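# Move small cardboard box from desk to recessed shelf

## Task

Pick up the small cardboard box lying on the desk and set it down on a shelf belonging to the shelving section at the far end of the aisle that sits set back deeper than the other sections. It must rest directly on that shelf board, not on top of a carton. It counts only if the box stays there without the robot holding it at the end. The robot must not tip over or be left leaning, or the task fails.

## Robot and tools

Robot: a Hello Robot Stretch 4 with one arm. It has an omni-wheel base, a lift that rides up a mast, an arm that telescopes forward, a wrist with yaw, pitch and roll joints, and a two-finger gripper. It stands about 1.6 m tall, and the base rim lies no more than 0.23 m from the base origin. A loose object may occasionally get a brief shove from outside.

Frames: the base frame sits on the floor below the base centre, with x forward, y left and z up. hand_pose is reported in the base frame and marks a point between the open fingertips; when all wrist joints are 0 its axes line up with the base frame. Its printed position may be somewhat off. The odometry frame is the base frame as it was when the scene began. Camera calibration (K, distortion, T_world_to_cam, pos_world) uses the base frame as 'world'. It carries small errors, and they grow for the wrist camera when the arm is far out.

execute_actions: argument 'actions' holds a list with exactly one action, or an empty list to just read state and images. Optional 'cameras' lists any of head_camera, head_left_camera, head_right_camera, wrist_camera or all. Omitting it, null or ['all'] gives every camera, and [] gives none. An action contains 'base', 'joints' or both, plus optional 'pace' and 'contact_limits'. Alternatively it holds only 'end_of_arm': 'enable_torque', which turns back on any wrist or gripper motor that cut out. The motors then hold their current position.

'base' takes exactly one relative command, an offset from where the base last measured itself:
- translate_m: straight drive in metres, -2 to 2, forward positive.
- strafe_m: sideways in metres, -2 to 2, left positive.
- rotate_rad: turn in place in radians, -3.2 to 3.2, counter-clockwise (left) positive.

'joints' is a single object keyed by joint name. Each value is an absolute target, not an offset:
- lift_m: 0 to 1.2 m.
- arm_m: 0 to 0.55 m of extension.
- wrist_yaw_rad: -1.134 to 4.276; 0 points ahead, positive turns left, 3.14 is folded back. Above 3.4 the arm may block it.
- wrist_pitch_rad: -1.117 to 4.259; 0 is level, 1.57 points down.
- wrist_roll_rad: -1.117 to 4.259; 0 keeps the fingers level, positive rolls clockwise as seen from behind.
- gripper_m: -0.038 to 0.141, the fingertip gap in metres. Values below 0 squeeze the fingers together.
Joint targets past a limit are clipped and run, and the result notes this. Unknown keys or other bad values get the whole call rejected with no motion.

'pace' is slow, default, fast or max. The base top speed is 0.1, 0.3, 0.4 or 0.6 m/s, and the turn rate 1, 2, 3 or 4 rad/s. When the lift is above 0.2, both are capped further, down to 0.3 m/s and 1 rad/s at full height. 'contact_limits' accepts only arm_m, from 0 (gentlest) to 0.75 (firmest), with a default of 0.5.

All motions in an action begin together. A part you leave out may still be pushing toward an earlier target without the status showing it. If a result reports a stop, any later execute_actions, wait or finished_scene calls in that same reply are skipped.

wait: 'seconds' from 0 to 10. It commands nothing and returns state and images.

zoom_image: 'camera' plus 'region' [x0, y0, x1, y1] in pixels, measured from the top-left corner. The region can be at most 504x504. It works only on a camera that gave a full image in the latest result.

finished_scene: 'scene' is the number of the current scene. Use it only once the box rests on its own, because it cannot be reversed. The result reports success and gives the next task.

Cameras: head_camera sits atop the mast, aimed forward and down; turn the base to look around. head_left_camera and head_right_camera are fisheyes beside it that look more steeply down and show the base and arm. wrist_camera looks along the fingers, with the tips near the bottom of its image.

Result lines:
- lidar_m: 12 distances in 30-degree sectors, going counter-clockwise from straight ahead (4th is left, 7th behind, 10th right). '-' means nothing was seen, or something is nearer than 0.25 m. The lidar can miss glass, thin legs and things behind the robot, and it does register table tops.
- wrist_depth_mm: a 7x7 grid of depths in millimetres, 100 to 2000.
- base_odometry: based on wheel counts only; heading runs -3.142 to 3.142. If turned_by_wheels and turned_by_imu differ by more than about 0.1 rad, the base slipped or hit something.
- base_tilt: degrees forward and right.
- base_status and joint_status: 'done', 'off_target', 'contact_stop_at_<key>' (the part goes slack), 'limit_stop_at_<name>' (including own_body and tilt, which is a lean past 6 degrees), 'time_out' and 'torque_fault'.
- on_its_own: reports things this call did not command. 'held at' gives the held target, not the actual position.
- motor_effort: percent of maximum, with the peak shown in brackets. A gripper reading alone does not prove a grasp; a firm squeeze shows up as a clear change in gripper effort.

Gripping: command a gap smaller than the box. Squeezing harder pulls the box toward the wrist, and opening pushes it back out. If the fingertips jam against a surface, raise the lift. To unfold at the start, send lift_m 0.4 with wrist_yaw_rad 0.

Avoid the following:
- Turning or driving with more than 1 kg held while arm_m is above 0.2, especially at fast or max.
- Strong pushes or pulls with the gripper held high.
- Pressing the gripper into things, which trips torque_fault.
- Tilting the gripper up while rolled.
- Dropping, slamming or knocking objects.
- Driving a wheel onto low obstacles.

Each tool is called after "Request:" by a JSON object that holds its "fn" and its "kwargs".

## Session

Request:
{"fn": "execute_actions", "kwargs": {"actions": []}}

Scene clock: 0.00 s.
base_odometry: x=+0.000 y=+0.000 heading=+0.000 (m, m, rad; odometry frame)
turned_by_wheels: +0.000 (rad since the last result)
turned_by_imu: +0.000 (rad since the last result)
base_tilt: forward=+0.2 right=-0.1 (deg)
lidar_m: 2.01 1.44 1.39 1.45 0.85 0.81 0.86 2.32 2.29 2.42 1.45 1.24
base_status: not commanded
joint_positions: lift_m=+0.267 arm_m=-0.002 wrist_yaw_rad=+3.199 wrist_pitch_rad=+0.007 wrist_roll_rad=-0.006 gripper_m=+0.057
joint_status: not commanded
motor_effort: lift_m=+19 arm_m=-1 wrist_yaw_rad=-1 wrist_pitch_rad=-8 wrist_roll_rad=+1 gripper_m=-4 wheel_0=+0 wheel_1=+0 wheel_2=+0 (%)
hand_pose: x=-0.1241 y=+0.0708 z=+0.4431 quat_wxyz=(-0.029, -0.003, -0.003, +1.000) (m; base frame)
wrist_depth_mm: - - 138 - 1756 1537 1366 / - - 138 - 1708 991 842 / - 111 140 1397 1708 1499 1397 / 147 143 213 - 1808 1576 1397 / 202 - - - 1708 1576 1366 / 200 1397 1229 1229 1160 1336 1336 / 198 960 976 - 1008 946 960
pictures: head_camera, head_left_camera, head_right_camera, wrist_camera
Images, in order (width x height): head_camera 420x560, head_left_camera 420x672, head_right_camera 420x672, wrist_camera 616x392.

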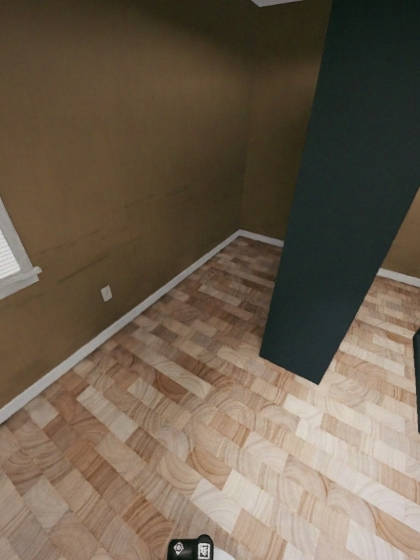

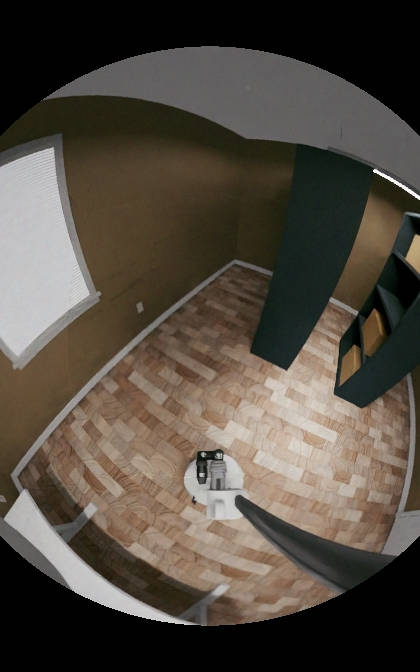

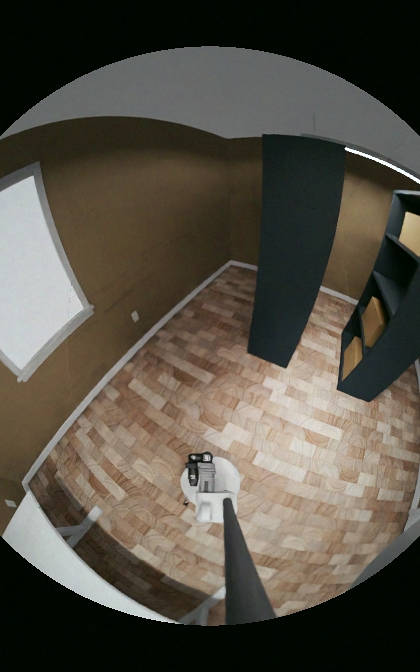

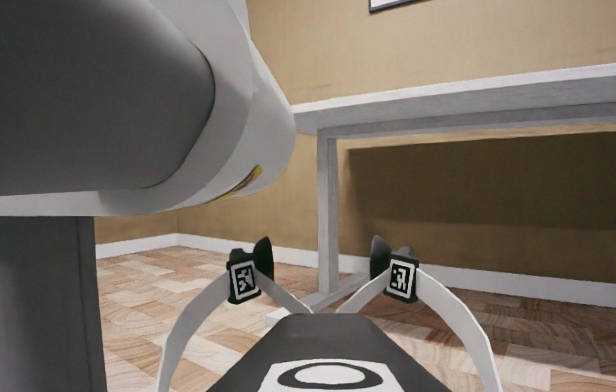

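The desk is behind. Turn around while unfolding.

Request:
{"fn": "execute_actions", "kwargs": {"actions": [{"base":{"rotate_rad":3.14},"joints":{"lift_m":0.9,"wrist_yaw_rad":0,"gripper_m":0.12}}], "cameras": ["head_camera","head_left_camera"]}}

Scene clock: 6.87 s.
base_odometry: x=+0.000 y=+0.000 heading=+3.140 (m, m, rad; odometry frame)
turned_by_wheels: +3.140 (rad since the last result)
turned_by_imu: +3.167 (rad since the last result)
base_tilt: forward=+0.2 right=-0.1 (deg)
lidar_m: 0.84 2.33 2.26 2.40 1.43 1.24 2.05 1.46 1.41 1.49 0.86 0.81
base_status: done
joint_positions: lift_m=+0.900 arm_m=-0.002 wrist_yaw_rad=+0.000 wrist_pitch_rad=+0.007 wrist_roll_rad=-0.006 gripper_m=+0.120
joint_status: all done
motor_effort: lift_m=+23(23) arm_m=-1(1) wrist_yaw_rad=-4(6) wrist_pitch_rad=-8(8) wrist_roll_rad=+0(1) gripper_m=-2(2) wheel_0=-1(5) wheel_1=+0(7) wheel_2=+0(7) (%)
hand_pose: x=+0.4574 y=-0.0873 z=+1.0759 quat_wxyz=(+1.000, -0.003, +0.003, +0.000) (m; base frame)
wrist_depth_mm: 1921 - 1863 1576 1397 1205 1160 / - - 1983 1618 1430 1229 1138 / - - 1863 1708 1464 1281 1138 / - - 1921 1661 1397 1255 1138 / - - 1863 1661 1464 1229 1160 / 1983 - 1042 171 1025 976 1060 / - - 904 - 831 768 788
pictures: head_camera, head_left_camera
Images, in order (width x height): head_camera 420x560, head_left_camera 420x672.

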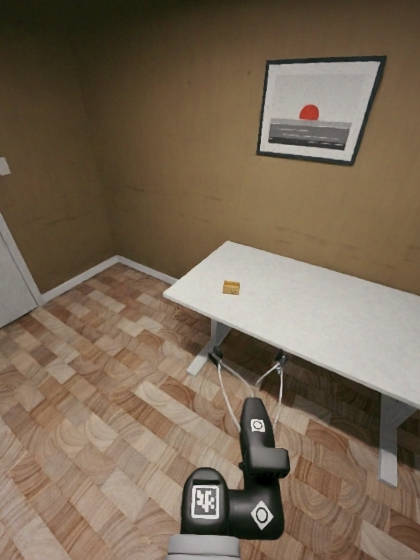

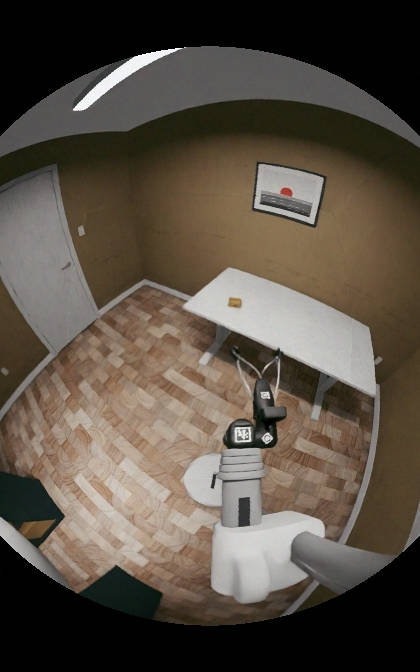

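Request:
{"fn": "execute_actions", "kwargs": {"actions": [{"base":{"translate_m":0.25},"joints":{"lift_m":0.62,"arm_m":0.25}}], "cameras": ["head_camera","wrist_camera"]}}

Scene clock: 18.07 s.
base_odometry: x=-0.250 y=+0.000 heading=+3.140 (m, m, rad; odometry frame)
turned_by_wheels: +0.000 (rad since the last result)
turned_by_imu: -0.002 (rad since the last result)
base_tilt: forward=+0.2 right=-0.1 (deg)
lidar_m: 0.66 0.86 2.14 2.26 1.60 1.44 1.53 1.60 1.53 0.90 0.62 0.60
base_status: done
joint_positions: lift_m=+0.620 arm_m=+0.249 wrist_yaw_rad=+0.000 wrist_pitch_rad=+0.007 wrist_roll_rad=-0.006 gripper_m=+0.120
joint_status: all done
motor_effort: lift_m=+14(20) arm_m=+4(4) wrist_yaw_rad=-2(1) wrist_pitch_rad=-8(7) wrist_roll_rad=+0(0) gripper_m=-2(1) wheel_0=+0(5) wheel_1=-1(2) wheel_2=+1(8) (%)
hand_pose: x=+0.7087 y=-0.0874 z=+0.7966 quat_wxyz=(+1.000, -0.003, +0.003, +0.000) (m; base frame)
wrist_depth_mm: 1756 1661 1308 1098 960 854 788 / 1756 1618 1366 1118 991 878 788 / 1808 1661 1308 1160 991 866 798 / 1921 1661 1366 1160 991 891 809 / 1808 1661 549 488 615 591 569 / 368 357 306 170 320 309 334 / 1661 277 263 - 259 237 247
pictures: head_camera, wrist_camera
camera_calibration (this result's frames):
wrist_camera: T_world_to_cam=[[0.0224146, -0.999444, -0.0246937, -0.0731337], [-0.0459943, 0.0236429, -0.998662, 0.873698], [0.99869, 0.0235203, -0.0454388, -0.440019], [0, 0, 0, 1]] pos_world=[0.481267, -0.0834004, 0.850729]
Images, in order (width x height): head_camera 420x560, wrist_camera 616x392.

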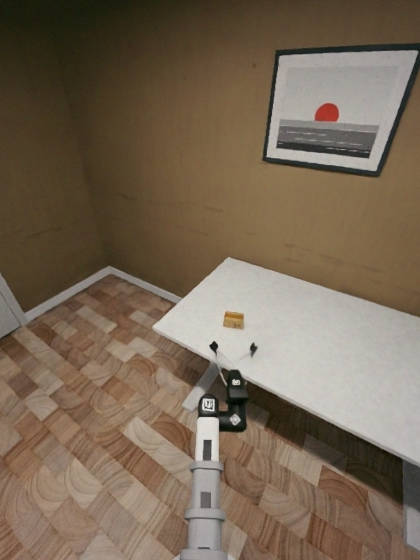

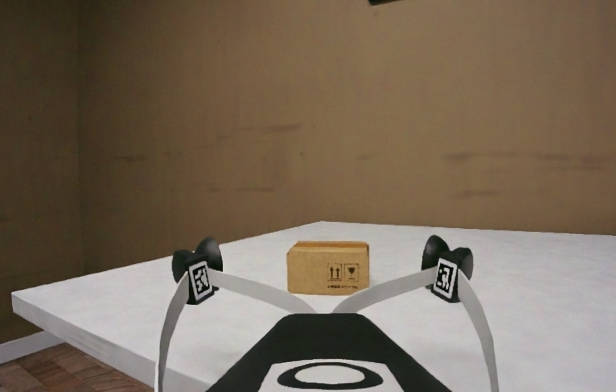

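Request:
{"fn": "execute_actions", "kwargs": {"actions": [{"joints":{"lift_m":0.605,"arm_m":0.49,"gripper_m":0.141}}], "cameras": ["wrist_camera"]}}

Scene clock: 25.70 s.
base_odometry: x=-0.250 y=+0.000 heading=+3.140 (m, m, rad; odometry frame)
turned_by_wheels: +0.000 (rad since the last result)
turned_by_imu: +0.000 (rad since the last result)
base_tilt: forward=+0.2 right=-0.2 (deg)
lidar_m: 0.61 0.86 2.14 2.25 1.58 1.45 1.51 1.57 1.54 0.88 0.64 0.59
base_status: not commanded
joint_positions: lift_m=+0.605 arm_m=+0.489 wrist_yaw_rad=+0.000 wrist_pitch_rad=+0.007 wrist_roll_rad=-0.006 gripper_m=+0.141
joint_status: all done
motor_effort: lift_m=+14(12) arm_m=+4(4) wrist_yaw_rad=-2(1) wrist_pitch_rad=-7(7) wrist_roll_rad=+1(1) gripper_m=+0(2) wheel_0=-1(0) wheel_1=-1(2) wheel_2=+1(1) (%)
hand_pose: x=+0.9487 y=-0.0874 z=+0.7817 quat_wxyz=(+1.000, -0.003, +0.003, +0.000) (m; base frame)
wrist_depth_mm: 1618 1281 1025 878 768 661 615 / 1576 1255 1042 878 768 676 621 / 1576 1281 1060 878 778 668 615 / 1618 1336 1060 904 798 691 627 / 1618 1336 554 554 544 449 504 / 309 312 270 163 172 274 293 / 224 216 231 - 145 209 -
pictures: wrist_camera
camera_calibration (this result's frames):
wrist_camera: T_world_to_cam=[[0.0223429, -0.999445, -0.0246935, -0.0788352], [-0.0459839, 0.0236462, -0.998662, 0.869765], [0.998692, 0.0234485, -0.0454301, -0.680357], [0, 0, 0, 1]] pos_world=[0.721224, -0.0834048, 0.835746]
Images, in order (width x height): wrist_camera 616x392.

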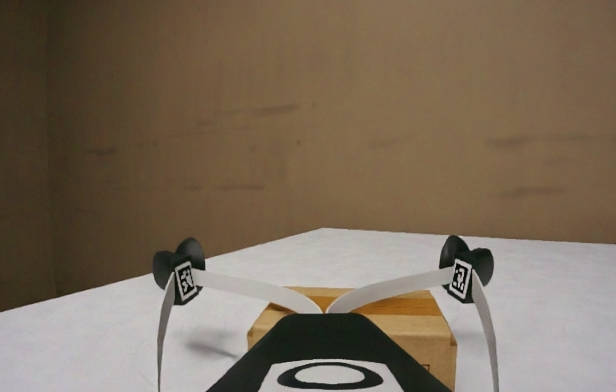

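Request:
{"fn": "execute_actions", "kwargs": {"actions": [{"joints":{"lift_m":0.59,"arm_m":0.45}}], "cameras": []}}

Request:
{"fn": "execute_actions", "kwargs": {"actions": [{"joints":{"gripper_m":0.04}}], "cameras": ["wrist_camera"]}}

Scene clock: 33.10 s.
base_odometry: x=-0.250 y=+0.000 heading=+3.140 (m, m, rad; odometry frame)
turned_by_wheels: +0.000 (rad since the last result)
turned_by_imu: +0.000 (rad since the last result)
base_tilt: forward=+0.2 right=-0.1 (deg)
lidar_m: 0.72 0.87 2.14 2.27 1.59 1.46 1.53 1.59 1.50 0.88 0.62 0.60
base_status: not commanded
joint_positions: lift_m=+0.591 arm_m=+0.451 wrist_yaw_rad=+0.001 wrist_pitch_rad=-0.006 wrist_roll_rad=-0.008 gripper_m=+0.141
joint_status: all done
on_its_own: wrist_pitch_rad is at rest, and its effort (+30) is outside its rest range (-23 to +23)
motor_effort: lift_m=+9(13) arm_m=-5(7) wrist_yaw_rad=-3(1) wrist_pitch_rad=+30(29) wrist_roll_rad=+7(7) gripper_m=+0(2) wheel_0=+0(0) wheel_1=-1(1) wheel_2=+1(0) (%)
hand_pose: x=+0.9102 y=-0.0873 z=+0.7707 quat_wxyz=(+1.000, -0.004, -0.003, +0.000) (m; base frame)
wrist_depth_mm: 1661 1336 1078 931 798 699 647 / 1618 1336 1078 917 798 715 654 / 1618 1336 1098 946 798 715 661 / 1661 1366 1118 946 820 707 647 / 1618 1336 574 569 559 462 521 / 297 298 260 168 179 270 290 / 214 208 223 - 181 208 -
pictures: none
No camera images: the call's "cameras" was empty. Leave "cameras" out to get every camera's image.

Scene clock: 35.10 s.
base_odometry: x=-0.250 y=+0.000 heading=+3.139 (m, m, rad; odometry frame)
turned_by_wheels: +0.000 (rad since the last result)
turned_by_imu: -0.001 (rad since the last result)
base_tilt: forward=+0.2 right=-0.1 (deg)
lidar_m: 0.72 0.86 2.16 2.26 1.59 1.46 1.53 1.60 1.52 0.88 0.64 0.58
base_status: not commanded
joint_positions: lift_m=+0.591 arm_m=+0.451 wrist_yaw_rad=+0.001 wrist_pitch_rad=-0.007 wrist_roll_rad=-0.006 gripper_m=+0.041
joint_status: all done
on_its_own: wrist_pitch_rad is at rest, and its effort (+30) is outside its rest range (-23 to +23)
motor_effort: lift_m=+9(9) arm_m=-4(4) wrist_yaw_rad=-4(14) wrist_pitch_rad=+30(31) wrist_roll_rad=+2(8) gripper_m=-24(22) wheel_0=-3(3) wheel_1=-3(3) wheel_2=-2(2) (%)
hand_pose: x=+0.9102 y=-0.0872 z=+0.7710 quat_wxyz=(+1.000, -0.003, -0.003, +0.000) (m; base frame)
wrist_depth_mm: 1576 1308 1098 917 788 715 647 / 1618 1366 1118 946 798 715 647 / 1661 1366 1098 931 809 715 647 / 1618 1336 1098 946 820 723 661 / 1661 1336 585 574 223 554 530 / 303 279 184 167 173 250 290 / 216 220 210 - 206 208 -
pictures: wrist_camera
camera_calibration (this result's frames):
wrist_camera: T_world_to_cam=[[0.0232336, -0.999441, -0.0240313, -0.0793977], [-0.0325843, 0.023268, -0.999198, 0.845489], [0.999199, 0.023998, -0.0320255, -0.653154], [0, 0, 0, 1]] pos_world=[0.682026, -0.0833518, 0.821986]
Images, in order (width x height): wrist_camera 616x392.

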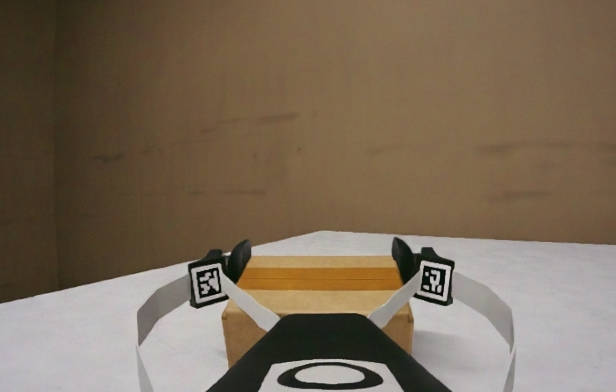

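Gripped. Lift, retract, and turn back.

Request:
{"fn": "execute_actions", "kwargs": {"actions": [{"joints":{"lift_m":0.7,"arm_m":0.0}}], "cameras": []}}

Request:
{"fn": "execute_actions", "kwargs": {"actions": [{"base":{"rotate_rad":2.6}}], "cameras": ["head_camera","head_right_camera"]}}

Scene clock: 41.33 s.
base_odometry: x=-0.250 y=+0.000 heading=+3.139 (m, m, rad; odometry frame)
turned_by_wheels: +0.000 (rad since the last result)
turned_by_imu: +0.000 (rad since the last result)
base_tilt: forward=+0.2 right=-0.1 (deg)
lidar_m: 0.63 0.86 2.16 2.26 1.58 1.46 1.52 1.59 1.51 0.88 0.64 0.60
base_status: not commanded
joint_positions: lift_m=+0.700 arm_m=+0.001 wrist_yaw_rad=+0.000 wrist_pitch_rad=+0.008 wrist_roll_rad=-0.006 gripper_m=+0.040
joint_status: all done
motor_effort: lift_m=+23(23) arm_m=-4(3) wrist_yaw_rad=+1(4) wrist_pitch_rad=-11(32) wrist_roll_rad=+2(2) gripper_m=-20(24) wheel_0=-3(3) wheel_1=-2(2) wheel_2=-2(2) (%)
hand_pose: x=+0.4601 y=-0.0875 z=+0.8755 quat_wxyz=(+1.000, -0.003, +0.004, +0.000) (m; base frame)
wrist_depth_mm: 1863 1983 1618 1366 1160 1042 960 / 1921 1983 1618 1397 1205 1060 946 / 1983 1983 1618 1430 1255 1078 960 / 1863 - 1661 1430 1229 1078 960 / 1921 - 1537 1025 233 976 946 / 1921 - 184 170 175 462 535 / 1756 1808 1708 - 392 389 399
pictures: none
No camera images: the call's "cameras" was empty. Leave "cameras" out to get every camera's image.

Scene clock: 43.90 s.
base_odometry: x=-0.250 y=+0.000 heading=-0.544 (m, m, rad; odometry frame)
turned_by_wheels: +2.600 (rad since the last result)
turned_by_imu: +2.623 (rad since the last result)
base_tilt: forward=+0.2 right=-0.1 (deg)
lidar_m: 1.46 1.52 1.60 1.52 0.89 0.64 0.59 0.62 0.85 2.16 2.25 1.60
base_status: done
joint_positions: lift_m=+0.700 arm_m=+0.001 wrist_yaw_rad=+0.000 wrist_pitch_rad=+0.008 wrist_roll_rad=-0.006 gripper_m=+0.040
joint_status: not commanded
motor_effort: lift_m=+23(23) arm_m=-4(4) wrist_yaw_rad=-2(2) wrist_pitch_rad=-11(11) wrist_roll_rad=+1(1) gripper_m=-20(21) wheel_0=-1(6) wheel_1=+0(5) wheel_2=+1(7) (%)
hand_pose: x=+0.4601 y=-0.0874 z=+0.8756 quat_wxyz=(+1.000, -0.003, +0.004, +0.000) (m; base frame)
wrist_depth_mm: - - 1281 - - 1255 1255 / - - 1255 - - 1255 1255 / - - 1255 - - 1281 1281 / - - 1281 - - 1281 1281 / - - 1281 1983 234 1308 1281 / - - 185 170 175 1281 1308 / 1921 1808 1308 - 1576 1336 1308
pictures: head_camera, head_right_camera
Images, in order (width x height): head_camera 420x560, head_right_camera 420x672.

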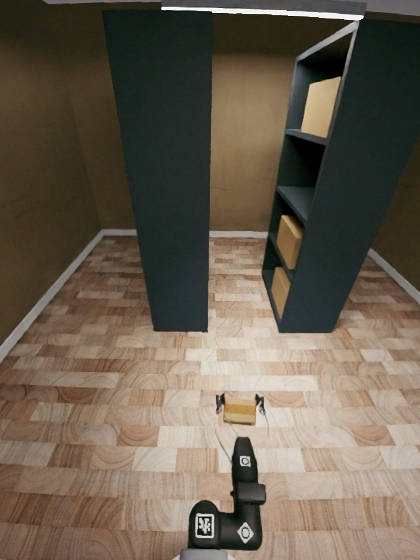

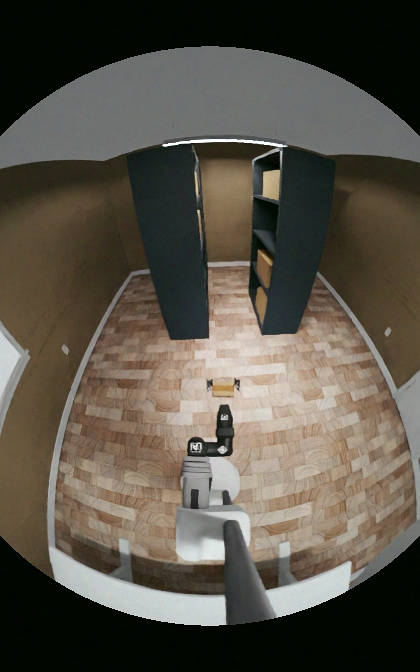

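Request:
{"fn": "execute_actions", "kwargs": {"actions": [{"base":{"strafe_m":-0.3}}], "cameras": []}}

Request:
{"fn": "execute_actions", "kwargs": {"actions": [{"base":{"translate_m":1.0}}], "cameras": ["head_camera","head_left_camera","head_right_camera"]}}

Scene clock: 53.67 s.
base_odometry: x=-0.405 y=-0.256 heading=-0.544 (m, m, rad; odometry frame)
turned_by_wheels: +0.000 (rad since the last result)
turned_by_imu: -0.001 (rad since the last result)
base_tilt: forward=+0.2 right=-0.1 (deg)
lidar_m: 1.50 1.51 1.90 1.81 0.90 0.63 0.58 0.62 1.98 1.85 1.93 1.54
base_status: done
joint_positions: lift_m=+0.700 arm_m=+0.001 wrist_yaw_rad=+0.000 wrist_pitch_rad=+0.008 wrist_roll_rad=-0.006 gripper_m=+0.040
joint_status: not commanded
motor_effort: lift_m=+22(22) arm_m=-4(4) wrist_yaw_rad=-2(0) wrist_pitch_rad=-11(11) wrist_roll_rad=+2(2) gripper_m=-22(20) wheel_0=-1(6) wheel_1=+0(6) wheel_2=+0(2) (%)
hand_pose: x=+0.4601 y=-0.0874 z=+0.8756 quat_wxyz=(+1.000, -0.003, +0.004, +0.000) (m; base frame)
wrist_depth_mm: - 1229 1808 - 1281 1308 - / - 1229 - - 1281 1255 - / - 1281 1808 - 1229 1255 - / - 1308 - - 1336 1281 - / - 1281 1308 - 234 1336 - / - 1308 184 170 175 1308 - / 1863 1336 1336 - 1366 1366 1756
pictures: none
No camera images: the call's "cameras" was empty. Leave "cameras" out to get every camera's image.

Scene clock: 58.50 s.
base_odometry: x=+0.451 y=-0.774 heading=-0.543 (m, m, rad; odometry frame)
turned_by_wheels: +0.000 (rad since the last result)
turned_by_imu: -0.005 (rad since the last result)
base_tilt: forward=+0.2 right=-0.1 (deg)
lidar_m: 1.03 0.58 0.68 1.88 1.91 1.66 1.60 2.51 1.92 1.86 0.69 0.56
base_status: done
joint_positions: lift_m=+0.700 arm_m=+0.001 wrist_yaw_rad=+0.000 wrist_pitch_rad=+0.008 wrist_roll_rad=-0.006 gripper_m=+0.040
joint_status: not commanded
motor_effort: lift_m=+22(22) arm_m=-4(4) wrist_yaw_rad=+0(1) wrist_pitch_rad=-10(10) wrist_roll_rad=+2(1) gripper_m=-22(22) wheel_0=+2(5) wheel_1=+1(6) wheel_2=+2(7) (%)
hand_pose: x=+0.4601 y=-0.0874 z=+0.8756 quat_wxyz=(+1.000, -0.003, +0.004, +0.000) (m; base frame)
wrist_depth_mm: 676 1098 - - 1138 1138 273 / 668 904 - - 1160 1138 277 / 676 904 - - 1160 439 282 / 1160 1160 - - 1182 1160 282 / 1160 1160 1255 - 234 585 281 / 1078 1008 185 169 174 462 279 / 768 878 1430 - 609 469 279
pictures: head_camera, head_left_camera, head_right_camera
Images, in order (width x height): head_camera 420x560, head_left_camera 420x672, head_right_camera 420x672.

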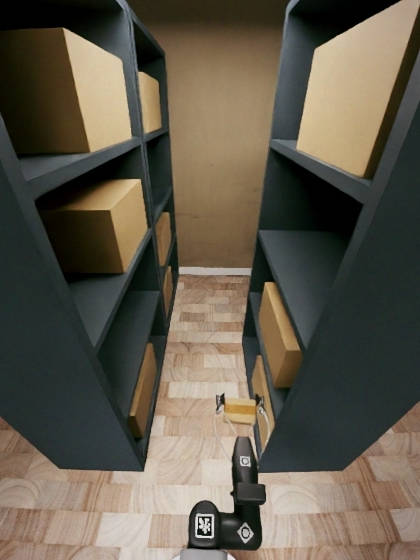

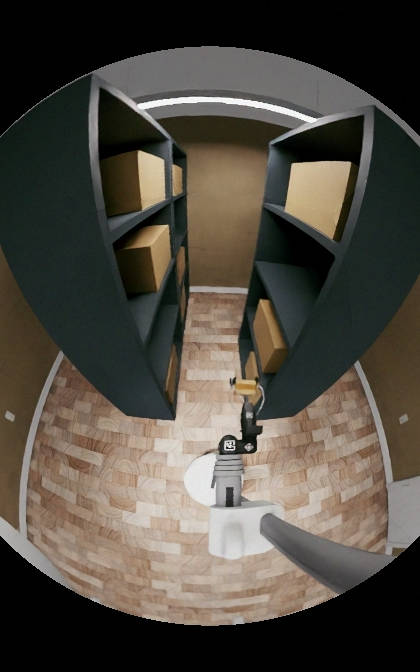

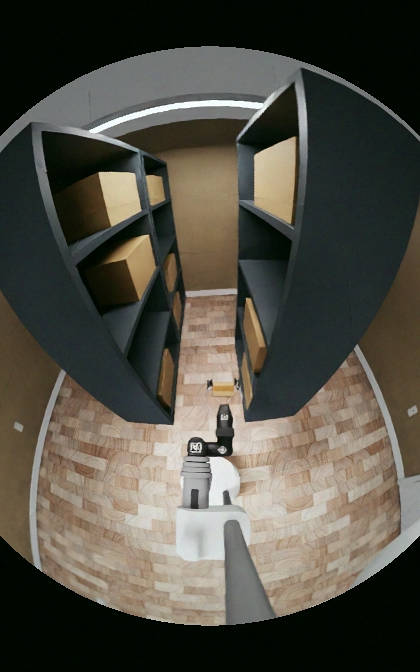

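Request:
{"fn": "execute_actions", "kwargs": {"actions": [{"base":{"translate_m":0.9}}], "cameras": ["head_camera","head_left_camera","head_right_camera"]}}

Scene clock: 67.67 s.
base_odometry: x=+1.221 y=-1.239 heading=-0.543 (m, m, rad; odometry frame)
turned_by_wheels: +0.000 (rad since the last result)
turned_by_imu: -0.005 (rad since the last result)
base_tilt: forward=+0.2 right=-0.2 (deg)
lidar_m: 1.45 0.49 0.35 0.32 0.34 0.48 3.35 0.39 0.27 0.25 0.27 0.34
base_status: done
joint_positions: lift_m=+0.700 arm_m=+0.001 wrist_yaw_rad=+0.000 wrist_pitch_rad=+0.008 wrist_roll_rad=-0.006 gripper_m=+0.040
joint_status: not commanded
motor_effort: lift_m=+22(22) arm_m=-4(4) wrist_yaw_rad=-1(1) wrist_pitch_rad=-11(11) wrist_roll_rad=+2(2) gripper_m=-22(20) wheel_0=-1(6) wheel_1=-1(5) wheel_2=+2(9) (%)
hand_pose: x=+0.4601 y=-0.0874 z=+0.8756 quat_wxyz=(+1.000, -0.003, +0.004, +0.000) (m; base frame)
wrist_depth_mm: 1138 1160 1205 1229 1229 1205 242 / 1138 1160 1229 1205 1255 1255 241 / 1118 1160 1281 1205 1229 1229 245 / 1182 1205 1255 1255 1336 1229 247 / 723 946 1281 1281 234 1229 250 / 634 809 185 170 175 273 253 / 621 1255 1281 - 1308 1281 255
pictures: head_camera, head_left_camera, head_right_camera
Images, in order (width x height): head_camera 420x560, head_left_camera 420x672, head_right_camera 420x672.

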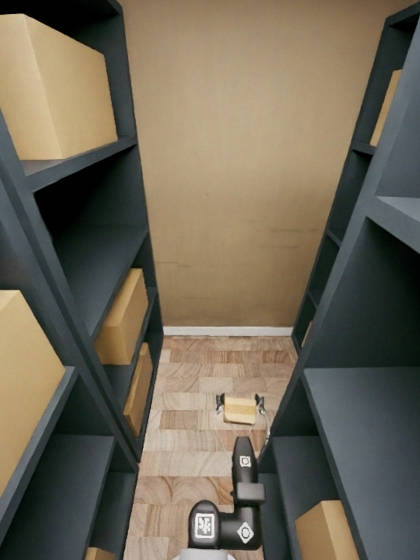

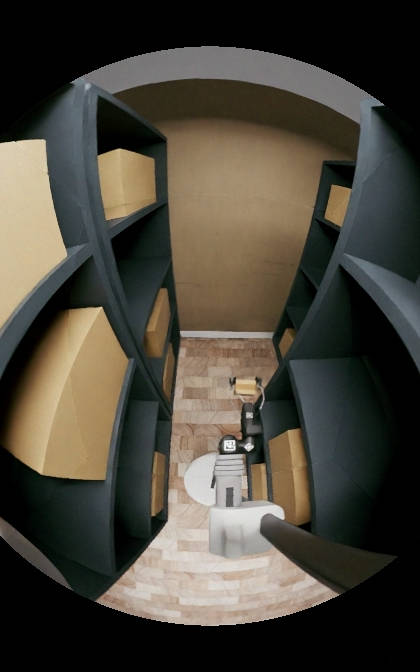

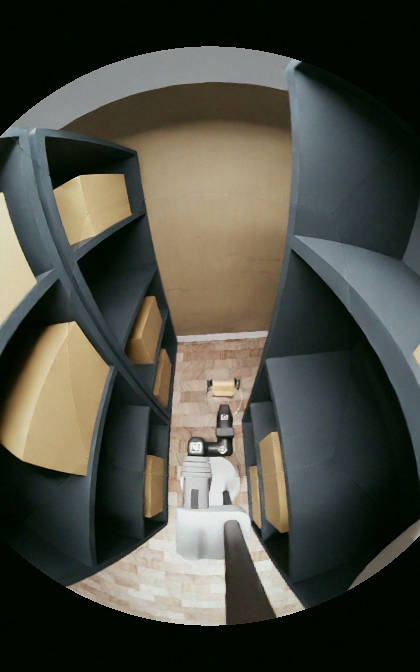

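Request:
{"fn": "execute_actions", "kwargs": {"actions": [{"base":{"translate_m":0.75},"joints":{"wrist_yaw_rad":-1.1}}], "cameras": ["head_right_camera","wrist_camera"]}}

Scene clock: 78.93 s.
base_odometry: x=+1.640 y=-1.439 heading=-0.942 (m, m, rad; odometry frame)
turned_by_wheels: -0.399 (rad since the last result)
turned_by_imu: -0.840 (rad since the last result)
base_tilt: forward=+0.2 right=-0.1 (deg)
lidar_m: 0.25 1.06 0.84 0.44 0.35 0.33 0.40 0.66 0.57 0.28 0.25 0.25
base_status: translate_m contact_stop (by the wheels' count: +0.452 of +0.750)
joint_positions: lift_m=+0.700 arm_m=+0.000 wrist_yaw_rad=-1.100 wrist_pitch_rad=+0.008 wrist_roll_rad=-0.006 gripper_m=+0.040
joint_status: all done
on_its_own: the wheels are slack since a contact_stop
motor_effort: lift_m=+20(23) arm_m=+1(13) wrist_yaw_rad=-1(79) wrist_pitch_rad=-11(16) wrist_roll_rad=+1(2) gripper_m=-20(24) wheel_0=+0(7) wheel_1=+0(14) wheel_2=+0(36) (%)
hand_pose: x=+0.2237 y=-0.2968 z=+0.8758 quat_wxyz=(+0.853, +0.000, +0.005, -0.523) (m; base frame)
wrist_depth_mm: - - - - 103 113 - / 117 116 119 122 107 118 - / 185 249 265 276 281 279 336 / 213 492 535 585 654 732 759 / 209 492 517 574 234 715 574 / 202 373 185 170 175 283 332 / 196 496 530 - 258 247 244
pictures: head_right_camera, wrist_camera
camera_calibration (this result's frames):
wrist_camera: T_world_to_cam=[[-0.880646, -0.473137, -0.0245792, 0.0885468], [-0.000405388, 0.0526321, -0.998614, 0.933806], [0.473775, -0.879415, -0.046542, -0.0966869], [0, 0, 0, 1]] pos_world=[0.124165, -0.0922813, 0.930188]
Images, in order (width x height): head_right_camera 420x672, wrist_camera 616x392.

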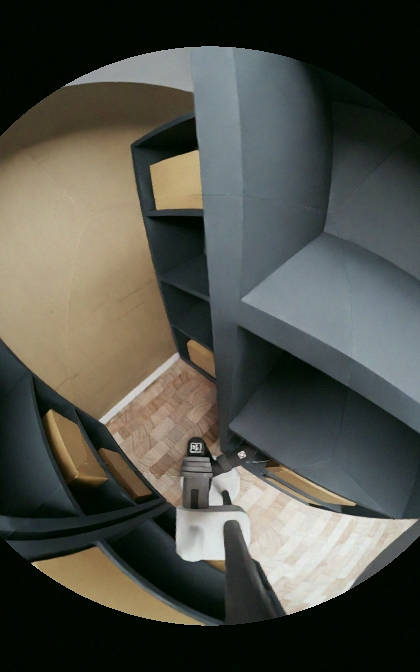

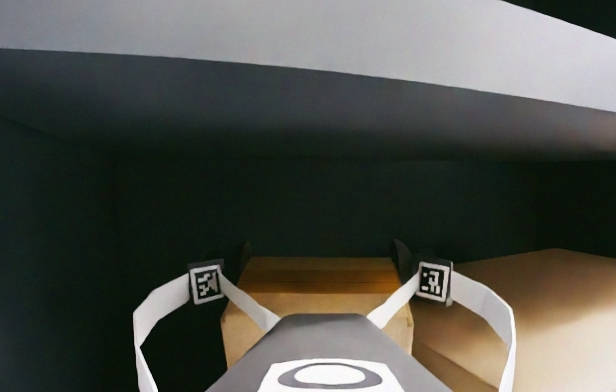

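Request:
{"fn": "execute_actions", "kwargs": {"actions": [{"base":{"translate_m":-0.09},"pace":"slow"}], "cameras": []}}

Request:
{"fn": "execute_actions", "kwargs": {"actions": [{"joints":{"wrist_pitch_rad":1.5}}], "cameras": ["head_right_camera"]}}

Scene clock: 108.40 s.
base_odometry: x=+1.587 y=-1.366 heading=-0.943 (m, m, rad; odometry frame)
turned_by_wheels: +0.000 (rad since the last result)
turned_by_imu: +0.000 (rad since the last result)
base_tilt: forward=+0.2 right=-0.1 (deg)
lidar_m: 0.32 1.13 0.70 0.37 0.30 0.28 0.33 0.54 0.74 0.37 0.29 0.28
base_status: done
joint_positions: lift_m=+0.700 arm_m=+0.000 wrist_yaw_rad=-1.100 wrist_pitch_rad=+0.008 wrist_roll_rad=-0.006 gripper_m=+0.040
joint_status: not commanded
motor_effort: lift_m=+20(20) arm_m=+1(1) wrist_yaw_rad=+0(1) wrist_pitch_rad=-11(10) wrist_roll_rad=+1(1) gripper_m=-21(21) wheel_0=-3(5) wheel_1=-2(7) wheel_2=+1(7) (%)
hand_pose: x=+0.2237 y=-0.2968 z=+0.8758 quat_wxyz=(+0.853, +0.000, +0.005, -0.523) (m; base frame)
wrist_depth_mm: 126 139 559 627 715 768 691 / 127 137 150 163 181 208 654 / 231 247 264 277 279 277 273 / 402 549 597 654 732 798 699 / 394 554 580 647 233 585 661 / 377 544 185 170 175 285 332 / 364 564 597 - 239 251 270
pictures: none
No camera images: the call's "cameras" was empty. Leave "cameras" out to get every camera's image.

Scene clock: 109.30 s.
torque_fault: wrist_pitch_rad switched itself off since the last result.
base_odometry: x=+1.587 y=-1.366 heading=-0.942 (m, m, rad; odometry frame)
turned_by_wheels: +0.000 (rad since the last result)
turned_by_imu: +0.000 (rad since the last result)
base_tilt: forward=+0.2 right=-0.1 (deg)
lidar_m: 0.33 1.09 0.70 0.35 0.28 0.29 0.34 0.54 0.72 0.36 0.29 0.28
base_status: not commanded
joint_positions: lift_m=+0.701 arm_m=+0.000 wrist_yaw_rad=-1.100 wrist_pitch_rad=+0.208 wrist_roll_rad=-0.007 gripper_m=+0.040
joint_status: wrist_pitch_rad torque_fault (moved +0.200 of +1.492)
on_its_own: wrist_pitch_rad is off since a torque_fault, until you send "end_of_arm": "enable_torque" (your +1.500 is given up)
motor_effort: lift_m=+12(20) arm_m=+1(1) wrist_yaw_rad=-2(8) wrist_pitch_rad=-2(96) wrist_roll_rad=+4(17) gripper_m=-20(21) wheel_0=+1(3) wheel_1=-2(2) wheel_2=+1(1) (%)
hand_pose: x=+0.2210 y=-0.2912 z=+0.8193 quat_wxyz=(+0.848, +0.051, +0.090, -0.519) (m; base frame)
wrist_depth_mm: 179 182 196 204 205 200 - / 355 512 554 603 676 723 654 / 413 544 585 647 715 788 691 / 392 559 615 466 462 459 445 / 373 574 609 198 198 285 285 / 345 559 186 177 175 242 291 / 327 530 554 - 245 268 309
pictures: head_right_camera
Images, in order (width x height): head_right_camera 420x672.

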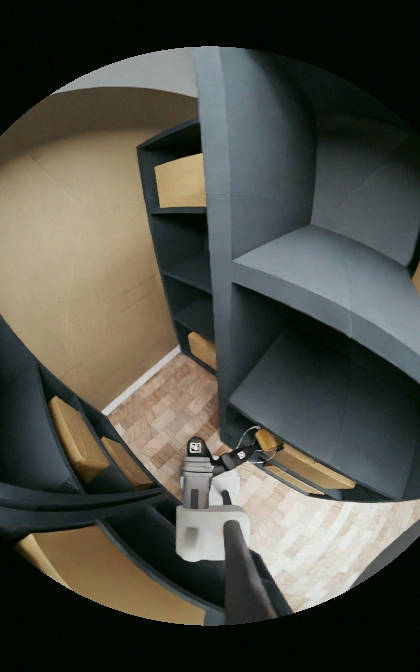

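Request:
{"fn": "execute_actions", "kwargs": {"actions": [{"end_of_arm":"enable_torque"}], "cameras": []}}

Request:
{"fn": "execute_actions", "kwargs": {"actions": [{"joints":{"wrist_pitch_rad":0.0},"base":{"rotate_rad":0.4},"pace":"slow"}], "cameras": []}}

Request:
{"fn": "execute_actions", "kwargs": {"actions": [{"base":{"translate_m":-0.15},"pace":"slow"}], "cameras": ["head_right_camera"]}}

Scene clock: 139.80 s.
base_odometry: x=+1.587 y=-1.366 heading=-0.942 (m, m, rad; odometry frame)
turned_by_wheels: +0.000 (rad since the last result)
turned_by_imu: +0.000 (rad since the last result)
base_tilt: forward=+0.2 right=-0.2 (deg)
lidar_m: 0.31 1.11 0.69 0.34 0.28 0.28 0.33 0.55 0.72 0.36 0.29 0.28
base_status: not commanded
joint_positions: lift_m=+0.701 arm_m=+0.000 wrist_yaw_rad=-1.100 wrist_pitch_rad=+0.208 wrist_roll_rad=-0.007 gripper_m=+0.040
joint_status: not commanded
end_of_arm: enable_torque: each motor that was off is on again
on_its_own: wrist_pitch_rad is held at +0.208, not at your +1.500, since a torque_fault
motor_effort: lift_m=+12(12) arm_m=+1(1) wrist_yaw_rad=-1(0) wrist_pitch_rad=-2(1) wrist_roll_rad=+3(3) gripper_m=-19(21) wheel_0=+1(1) wheel_1=-2(2) wheel_2=+1(1) (%)
hand_pose: x=+0.2210 y=-0.2912 z=+0.8193 quat_wxyz=(+0.848, +0.051, +0.090, -0.519) (m; base frame)
wrist_depth_mm: 179 182 196 204 206 198 - / 353 508 559 609 668 741 654 / 410 544 591 640 715 788 691 / 394 559 603 469 462 455 449 / 373 569 603 198 198 285 283 / 347 559 185 177 175 241 293 / 329 530 549 - 245 268 310
pictures: none
No camera images: the call's "cameras" was empty. Leave "cameras" out to get every camera's image.

Scene clock: 141.33 s.
base_odometry: x=+1.587 y=-1.366 heading=-0.543 (m, m, rad; odometry frame)
turned_by_wheels: +0.400 (rad since the last result)
turned_by_imu: +0.403 (rad since the last result)
base_tilt: forward=+0.2 right=-0.1 (deg)
lidar_m: 1.15 0.95 0.40 0.30 0.28 0.32 0.45 2.85 0.42 0.31 0.29 0.31
base_status: done
joint_positions: lift_m=+0.700 arm_m=+0.000 wrist_yaw_rad=-1.104 wrist_pitch_rad=+0.004 wrist_roll_rad=-0.006 gripper_m=+0.041
joint_status: all done
motor_effort: lift_m=+14(14) arm_m=+0(1) wrist_yaw_rad=+10(8) wrist_pitch_rad=-11(15) wrist_roll_rad=+2(3) gripper_m=-24(23) wheel_0=-1(5) wheel_1=+0(2) wheel_2=-3(3) (%)
hand_pose: x=+0.2227 y=-0.2969 z=+0.8776 quat_wxyz=(+0.852, -0.002, +0.003, -0.524) (m; base frame)
wrist_depth_mm: 1098 169 262 615 615 615 609 / 1078 170 169 168 167 167 167 / 1098 172 208 256 260 258 364 / 1118 172 264 627 627 634 621 / 1138 174 206 199 196 634 627 / 1078 176 185 179 177 312 338 / 788 176 200 - 640 364 264
pictures: none
No camera images: the call's "cameras" was empty. Leave "cameras" out to get every camera's image.

Scene clock: 144.13 s.
base_odometry: x=+1.458 y=-1.289 heading=-0.543 (m, m, rad; odometry frame)
turned_by_wheels: +0.000 (rad since the last result)
turned_by_imu: +0.000 (rad since the last result)
base_tilt: forward=+0.2 right=-0.1 (deg)
lidar_m: 1.26 0.72 0.31 0.25 0.25 0.25 0.35 2.71 0.49 0.36 0.35 0.38
base_status: done
joint_positions: lift_m=+0.700 arm_m=+0.000 wrist_yaw_rad=-1.100 wrist_pitch_rad=+0.004 wrist_roll_rad=-0.006 gripper_m=+0.041
joint_status: not commanded
motor_effort: lift_m=+14(14) arm_m=+1(1) wrist_yaw_rad=+0(9) wrist_pitch_rad=-11(12) wrist_roll_rad=+2(2) gripper_m=-24(22) wheel_0=-1(3) wheel_1=-1(7) wheel_2=+2(5) (%)
hand_pose: x=+0.2237 y=-0.2968 z=+0.8776 quat_wxyz=(+0.852, -0.002, +0.003, -0.523) (m; base frame)
wrist_depth_mm: 263 384 691 676 683 676 683 / 253 336 597 691 676 683 676 / 240 240 247 256 260 259 255 / 267 389 699 699 707 699 683 / 267 387 539 198 196 699 691 / 264 334 186 179 177 289 336 / 259 351 585 - 262 262 262
pictures: head_right_camera
Images, in order (width x height): head_right_camera 420x672.

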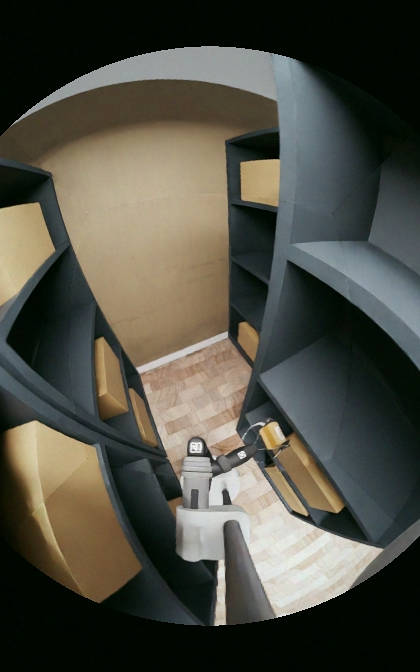

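Request:
{"fn": "execute_actions", "kwargs": {"actions": [{"base":{"rotate_rad":0.45},"pace":"slow"}], "cameras": []}}

Request:
{"fn": "execute_actions", "kwargs": {"actions": [{"base":{"translate_m":-0.3},"pace":"slow"}], "cameras": ["head_right_camera"]}}

Scene clock: 166.60 s.
base_odometry: x=+1.458 y=-1.289 heading=-0.093 (m, m, rad; odometry frame)
turned_by_wheels: +0.450 (rad since the last result)
turned_by_imu: +0.453 (rad since the last result)
base_tilt: forward=+0.2 right=-0.1 (deg)
lidar_m: 0.97 0.31 0.25 0.25 0.25 0.34 3.59 0.52 0.37 0.35 0.37 1.15
base_status: done
joint_positions: lift_m=+0.700 arm_m=+0.000 wrist_yaw_rad=-1.100 wrist_pitch_rad=+0.004 wrist_roll_rad=-0.006 gripper_m=+0.041
joint_status: not commanded
motor_effort: lift_m=+14(14) arm_m=+0(1) wrist_yaw_rad=+0(1) wrist_pitch_rad=-12(12) wrist_roll_rad=+2(2) gripper_m=-22(22) wheel_0=-2(4) wheel_1=-1(3) wheel_2=-2(6) (%)
hand_pose: x=+0.2237 y=-0.2968 z=+0.8776 quat_wxyz=(+0.852, -0.002, +0.003, -0.523) (m; base frame)
wrist_depth_mm: 1008 1182 1182 325 640 647 591 / 1025 1229 1464 329 559 634 585 / 1042 1182 1499 325 289 259 255 / 1025 1229 1537 332 634 661 615 / 1042 1229 1430 199 196 654 615 / 1060 1160 186 179 177 640 615 / 1025 1182 1160 - 723 683 627
pictures: none
No camera images: the call's "cameras" was empty. Leave "cameras" out to get every camera's image.

Scene clock: 170.90 s.
base_odometry: x=+1.160 y=-1.261 heading=-0.093 (m, m, rad; odometry frame)
turned_by_wheels: +0.000 (rad since the last result)
turned_by_imu: +0.001 (rad since the last result)
base_tilt: forward=+0.2 right=-0.1 (deg)
lidar_m: 0.95 0.33 0.25 0.25 0.25 0.33 2.74 3.18 0.37 0.35 0.38 0.51
base_status: done
joint_positions: lift_m=+0.700 arm_m=+0.000 wrist_yaw_rad=-1.100 wrist_pitch_rad=+0.004 wrist_roll_rad=-0.006 gripper_m=+0.041
joint_status: not commanded
motor_effort: lift_m=+14(14) arm_m=+1(1) wrist_yaw_rad=+0(0) wrist_pitch_rad=-12(11) wrist_roll_rad=+2(2) gripper_m=-23(23) wheel_0=-2(5) wheel_1=-1(3) wheel_2=+2(6) (%)
hand_pose: x=+0.2237 y=-0.2968 z=+0.8776 quat_wxyz=(+0.852, -0.002, +0.003, -0.523) (m; base frame)
wrist_depth_mm: 1281 492 668 842 732 654 603 / 1308 496 668 820 732 647 597 / 1336 466 377 329 293 262 255 / 1308 508 683 820 750 661 615 / 1366 504 591 198 196 654 609 / 1308 480 186 179 177 289 338 / 1281 517 609 - 297 277 262
pictures: head_right_camera
Images, in order (width x height): head_right_camera 420x672.

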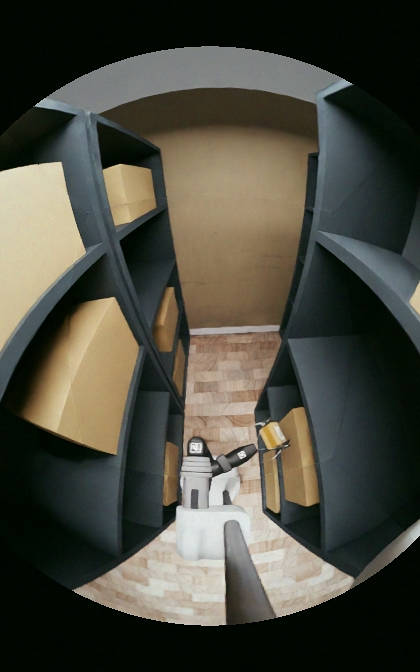

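Now straighten the wrist and recentre.

Request:
{"fn": "execute_actions", "kwargs": {"actions": [{"joints":{"wrist_yaw_rad":0.0}}], "cameras": []}}

Request:
{"fn": "execute_actions", "kwargs": {"actions": [{"base":{"strafe_m":-0.05},"pace":"slow"}], "cameras": ["head_camera"]}}

Scene clock: 175.97 s.
base_odometry: x=+1.160 y=-1.261 heading=-0.093 (m, m, rad; odometry frame)
turned_by_wheels: +0.000 (rad since the last result)
turned_by_imu: +0.000 (rad since the last result)
base_tilt: forward=+0.2 right=-0.1 (deg)
lidar_m: 0.94 0.32 0.25 0.25 0.25 0.33 2.76 3.17 0.38 0.36 0.35 0.53
base_status: not commanded
joint_positions: lift_m=+0.700 arm_m=+0.000 wrist_yaw_rad=+0.000 wrist_pitch_rad=+0.003 wrist_roll_rad=-0.006 gripper_m=+0.041
joint_status: all done
motor_effort: lift_m=+14(14) arm_m=+1(1) wrist_yaw_rad=+0(8) wrist_pitch_rad=-11(11) wrist_roll_rad=+2(2) gripper_m=-21(22) wheel_0=-2(2) wheel_1=-1(1) wheel_2=+1(2) (%)
hand_pose: x=+0.4592 y=-0.0875 z=+0.8776 quat_wxyz=(+1.000, -0.003, +0.002, +0.000) (m; base frame)
wrist_depth_mm: 1060 1138 1336 1366 1308 1308 1229 / 1078 1281 1366 1336 1366 1336 1281 / 473 1281 1336 1336 1308 1336 1255 / 442 1308 1366 1366 1366 1366 1308 / 442 759 976 199 196 1366 1336 / 436 691 186 179 178 1229 1229 / 430 683 1308 - 1366 1397 1160
pictures: none
No camera images: the call's "cameras" was empty. Leave "cameras" out to get every camera's image.

Scene clock: 177.57 s.
base_odometry: x=+1.155 y=-1.311 heading=-0.093 (m, m, rad; odometry frame)
turned_by_wheels: +0.000 (rad since the last result)
turned_by_imu: +0.000 (rad since the last result)
base_tilt: forward=+0.2 right=-0.1 (deg)
lidar_m: 1.19 0.42 0.28 0.26 0.28 0.39 2.75 3.32 0.33 0.30 0.33 0.44
base_status: done
joint_positions: lift_m=+0.700 arm_m=+0.000 wrist_yaw_rad=+0.000 wrist_pitch_rad=+0.003 wrist_roll_rad=-0.006 gripper_m=+0.041
joint_status: not commanded
motor_effort: lift_m=+14(14) arm_m=+1(1) wrist_yaw_rad=+1(1) wrist_pitch_rad=-11(11) wrist_roll_rad=+2(2) gripper_m=-22(24) wheel_0=+3(7) wheel_1=-2(5) wheel_2=+0(1) (%)
hand_pose: x=+0.4593 y=-0.0875 z=+0.8776 quat_wxyz=(+1.000, -0.003, +0.002, +0.000) (m; base frame)
wrist_depth_mm: 1078 1138 1336 1336 1336 1308 336 / 1118 1308 1336 1366 1366 1336 338 / 1025 1308 1336 1308 1397 1336 343 / 1138 1308 1366 1366 1366 1397 347 / 676 866 1138 199 197 1336 347 / 676 676 187 179 178 387 349 / 683 723 1366 - 1366 1430 349
pictures: head_camera
Images, in order (width x height): head_camera 420x560.

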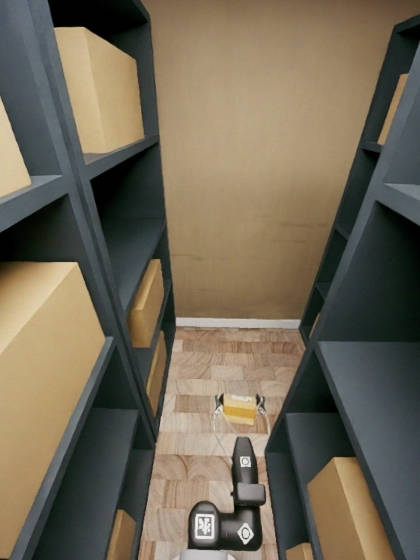

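Request:
{"fn": "execute_actions", "kwargs": {"actions": [{"base":{"rotate_rad":-0.05}}], "cameras": []}}

Request:
{"fn": "execute_actions", "kwargs": {"actions": [{"base":{"translate_m":0.95}}], "cameras": ["head_right_camera"]}}

Scene clock: 186.47 s.
base_odometry: x=+1.155 y=-1.311 heading=-0.143 (m, m, rad; odometry frame)
turned_by_wheels: -0.050 (rad since the last result)
turned_by_imu: -0.051 (rad since the last result)
base_tilt: forward=+0.2 right=-0.1 (deg)
lidar_m: 1.43 0.43 0.28 0.25 0.28 0.37 3.20 3.29 0.33 0.30 0.31 0.44
base_status: done
joint_positions: lift_m=+0.700 arm_m=+0.000 wrist_yaw_rad=+0.000 wrist_pitch_rad=+0.003 wrist_roll_rad=-0.006 gripper_m=+0.041
joint_status: not commanded
motor_effort: lift_m=+14(14) arm_m=+1(1) wrist_yaw_rad=+0(2) wrist_pitch_rad=-12(12) wrist_roll_rad=+2(2) gripper_m=-22(23) wheel_0=+1(8) wheel_1=+0(6) wheel_2=+0(4) (%)
hand_pose: x=+0.4593 y=-0.0875 z=+0.8776 quat_wxyz=(+1.000, -0.003, +0.002, +0.000) (m; base frame)
wrist_depth_mm: 1138 1160 1336 1366 1336 1336 351 / 1255 1255 1336 1366 1397 1336 353 / 1078 1255 1308 1366 1366 1366 322 / 1205 1281 1366 1336 1397 1336 359 / 668 960 1308 199 196 392 366 / 661 750 186 178 177 359 366 / 668 809 1366 - 1430 1366 368
pictures: none
No camera images: the call's "cameras" was empty. Leave "cameras" out to get every camera's image.

Scene clock: 191.10 s.
base_odometry: x=+2.095 y=-1.446 heading=-0.143 (m, m, rad; odometry frame)
turned_by_wheels: +0.000 (rad since the last result)
turned_by_imu: -0.005 (rad since the last result)
base_tilt: forward=+0.2 right=-0.1 (deg)
lidar_m: 0.58 0.52 0.35 0.32 0.33 0.42 1.09 0.43 0.45 0.70 0.74 0.63
base_status: done
joint_positions: lift_m=+0.700 arm_m=+0.000 wrist_yaw_rad=+0.000 wrist_pitch_rad=+0.003 wrist_roll_rad=-0.006 gripper_m=+0.041
joint_status: not commanded
motor_effort: lift_m=+15(15) arm_m=+1(1) wrist_yaw_rad=+0(3) wrist_pitch_rad=-11(11) wrist_roll_rad=+2(2) gripper_m=-22(22) wheel_0=+1(5) wheel_1=-2(8) wheel_2=+0(8) (%)
hand_pose: x=+0.4593 y=-0.0874 z=+0.8776 quat_wxyz=(+1.000, -0.003, +0.002, +0.000) (m; base frame)
wrist_depth_mm: 370 377 379 387 392 397 399 / 375 375 387 389 392 399 404 / 375 384 387 392 399 407 407 / 382 384 389 397 399 407 410 / 387 387 392 199 196 410 418 / 384 389 187 178 178 410 415 / 389 394 394 - 413 415 421
pictures: head_right_camera
Images, in order (width x height): head_right_camera 420x672.

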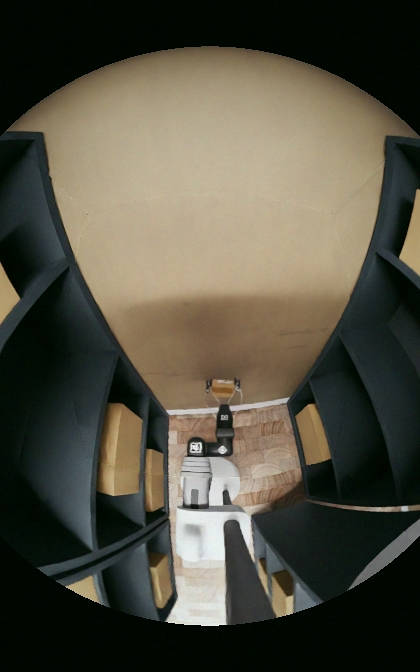

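Plenty of room on the right now (0.7 m). Turn to face the set‑back section.

Request:
{"fn": "execute_actions", "kwargs": {"actions": [{"base":{"rotate_rad":-1.57}}], "cameras": ["head_camera","wrist_camera"]}}

Scene clock: 199.63 s.
base_odometry: x=+2.095 y=-1.446 heading=-1.713 (m, m, rad; odometry frame)
turned_by_wheels: -1.570 (rad since the last result)
turned_by_imu: -1.584 (rad since the last result)
base_tilt: forward=+0.2 right=-0.1 (deg)
lidar_m: 0.70 0.73 0.63 0.59 0.50 0.35 0.32 0.33 0.44 1.10 0.41 0.42
base_status: done
joint_positions: lift_m=+0.700 arm_m=+0.000 wrist_yaw_rad=+0.000 wrist_pitch_rad=+0.003 wrist_roll_rad=-0.006 gripper_m=+0.041
joint_status: not commanded
motor_effort: lift_m=+15(15) arm_m=+1(0) wrist_yaw_rad=+2(0) wrist_pitch_rad=-11(11) wrist_roll_rad=+3(2) gripper_m=-22(20) wheel_0=+2(6) wheel_1=-2(5) wheel_2=-1(7) (%)
hand_pose: x=+0.4593 y=-0.0875 z=+0.8775 quat_wxyz=(+1.000, -0.003, +0.002, +0.000) (m; base frame)
wrist_depth_mm: 931 917 946 946 585 427 315 / 931 931 931 946 591 433 315 / 866 539 603 676 512 436 322 / 946 960 960 976 609 439 324 / 946 976 960 199 196 413 322 / 946 960 186 178 178 359 322 / 788 759 768 - 525 439 320
pictures: head_camera, wrist_camera
camera_calibration (this result's frames):
wrist_camera: T_world_to_cam=[[0.0221787, -0.999461, -0.024189, -0.0659741], [-0.0425462, 0.0232295, -0.998824, 0.941529], [0.998848, 0.0231818, -0.0420081, -0.190334], [0, 0, 0, 1]] pos_world=[0.231636, -0.0833975, 0.930831]
Images, in order (width x height): head_camera 420x560, wrist_camera 616x392.

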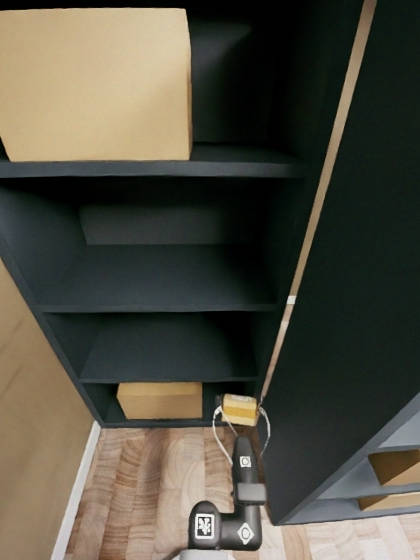

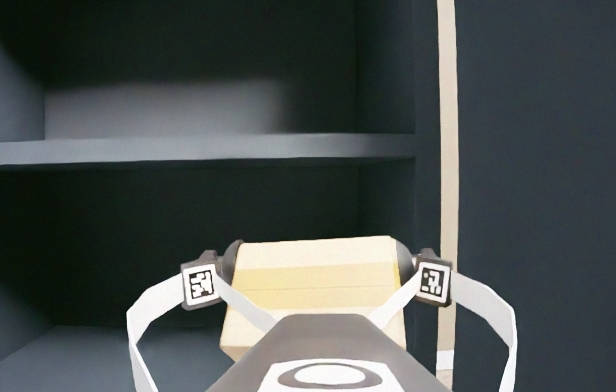

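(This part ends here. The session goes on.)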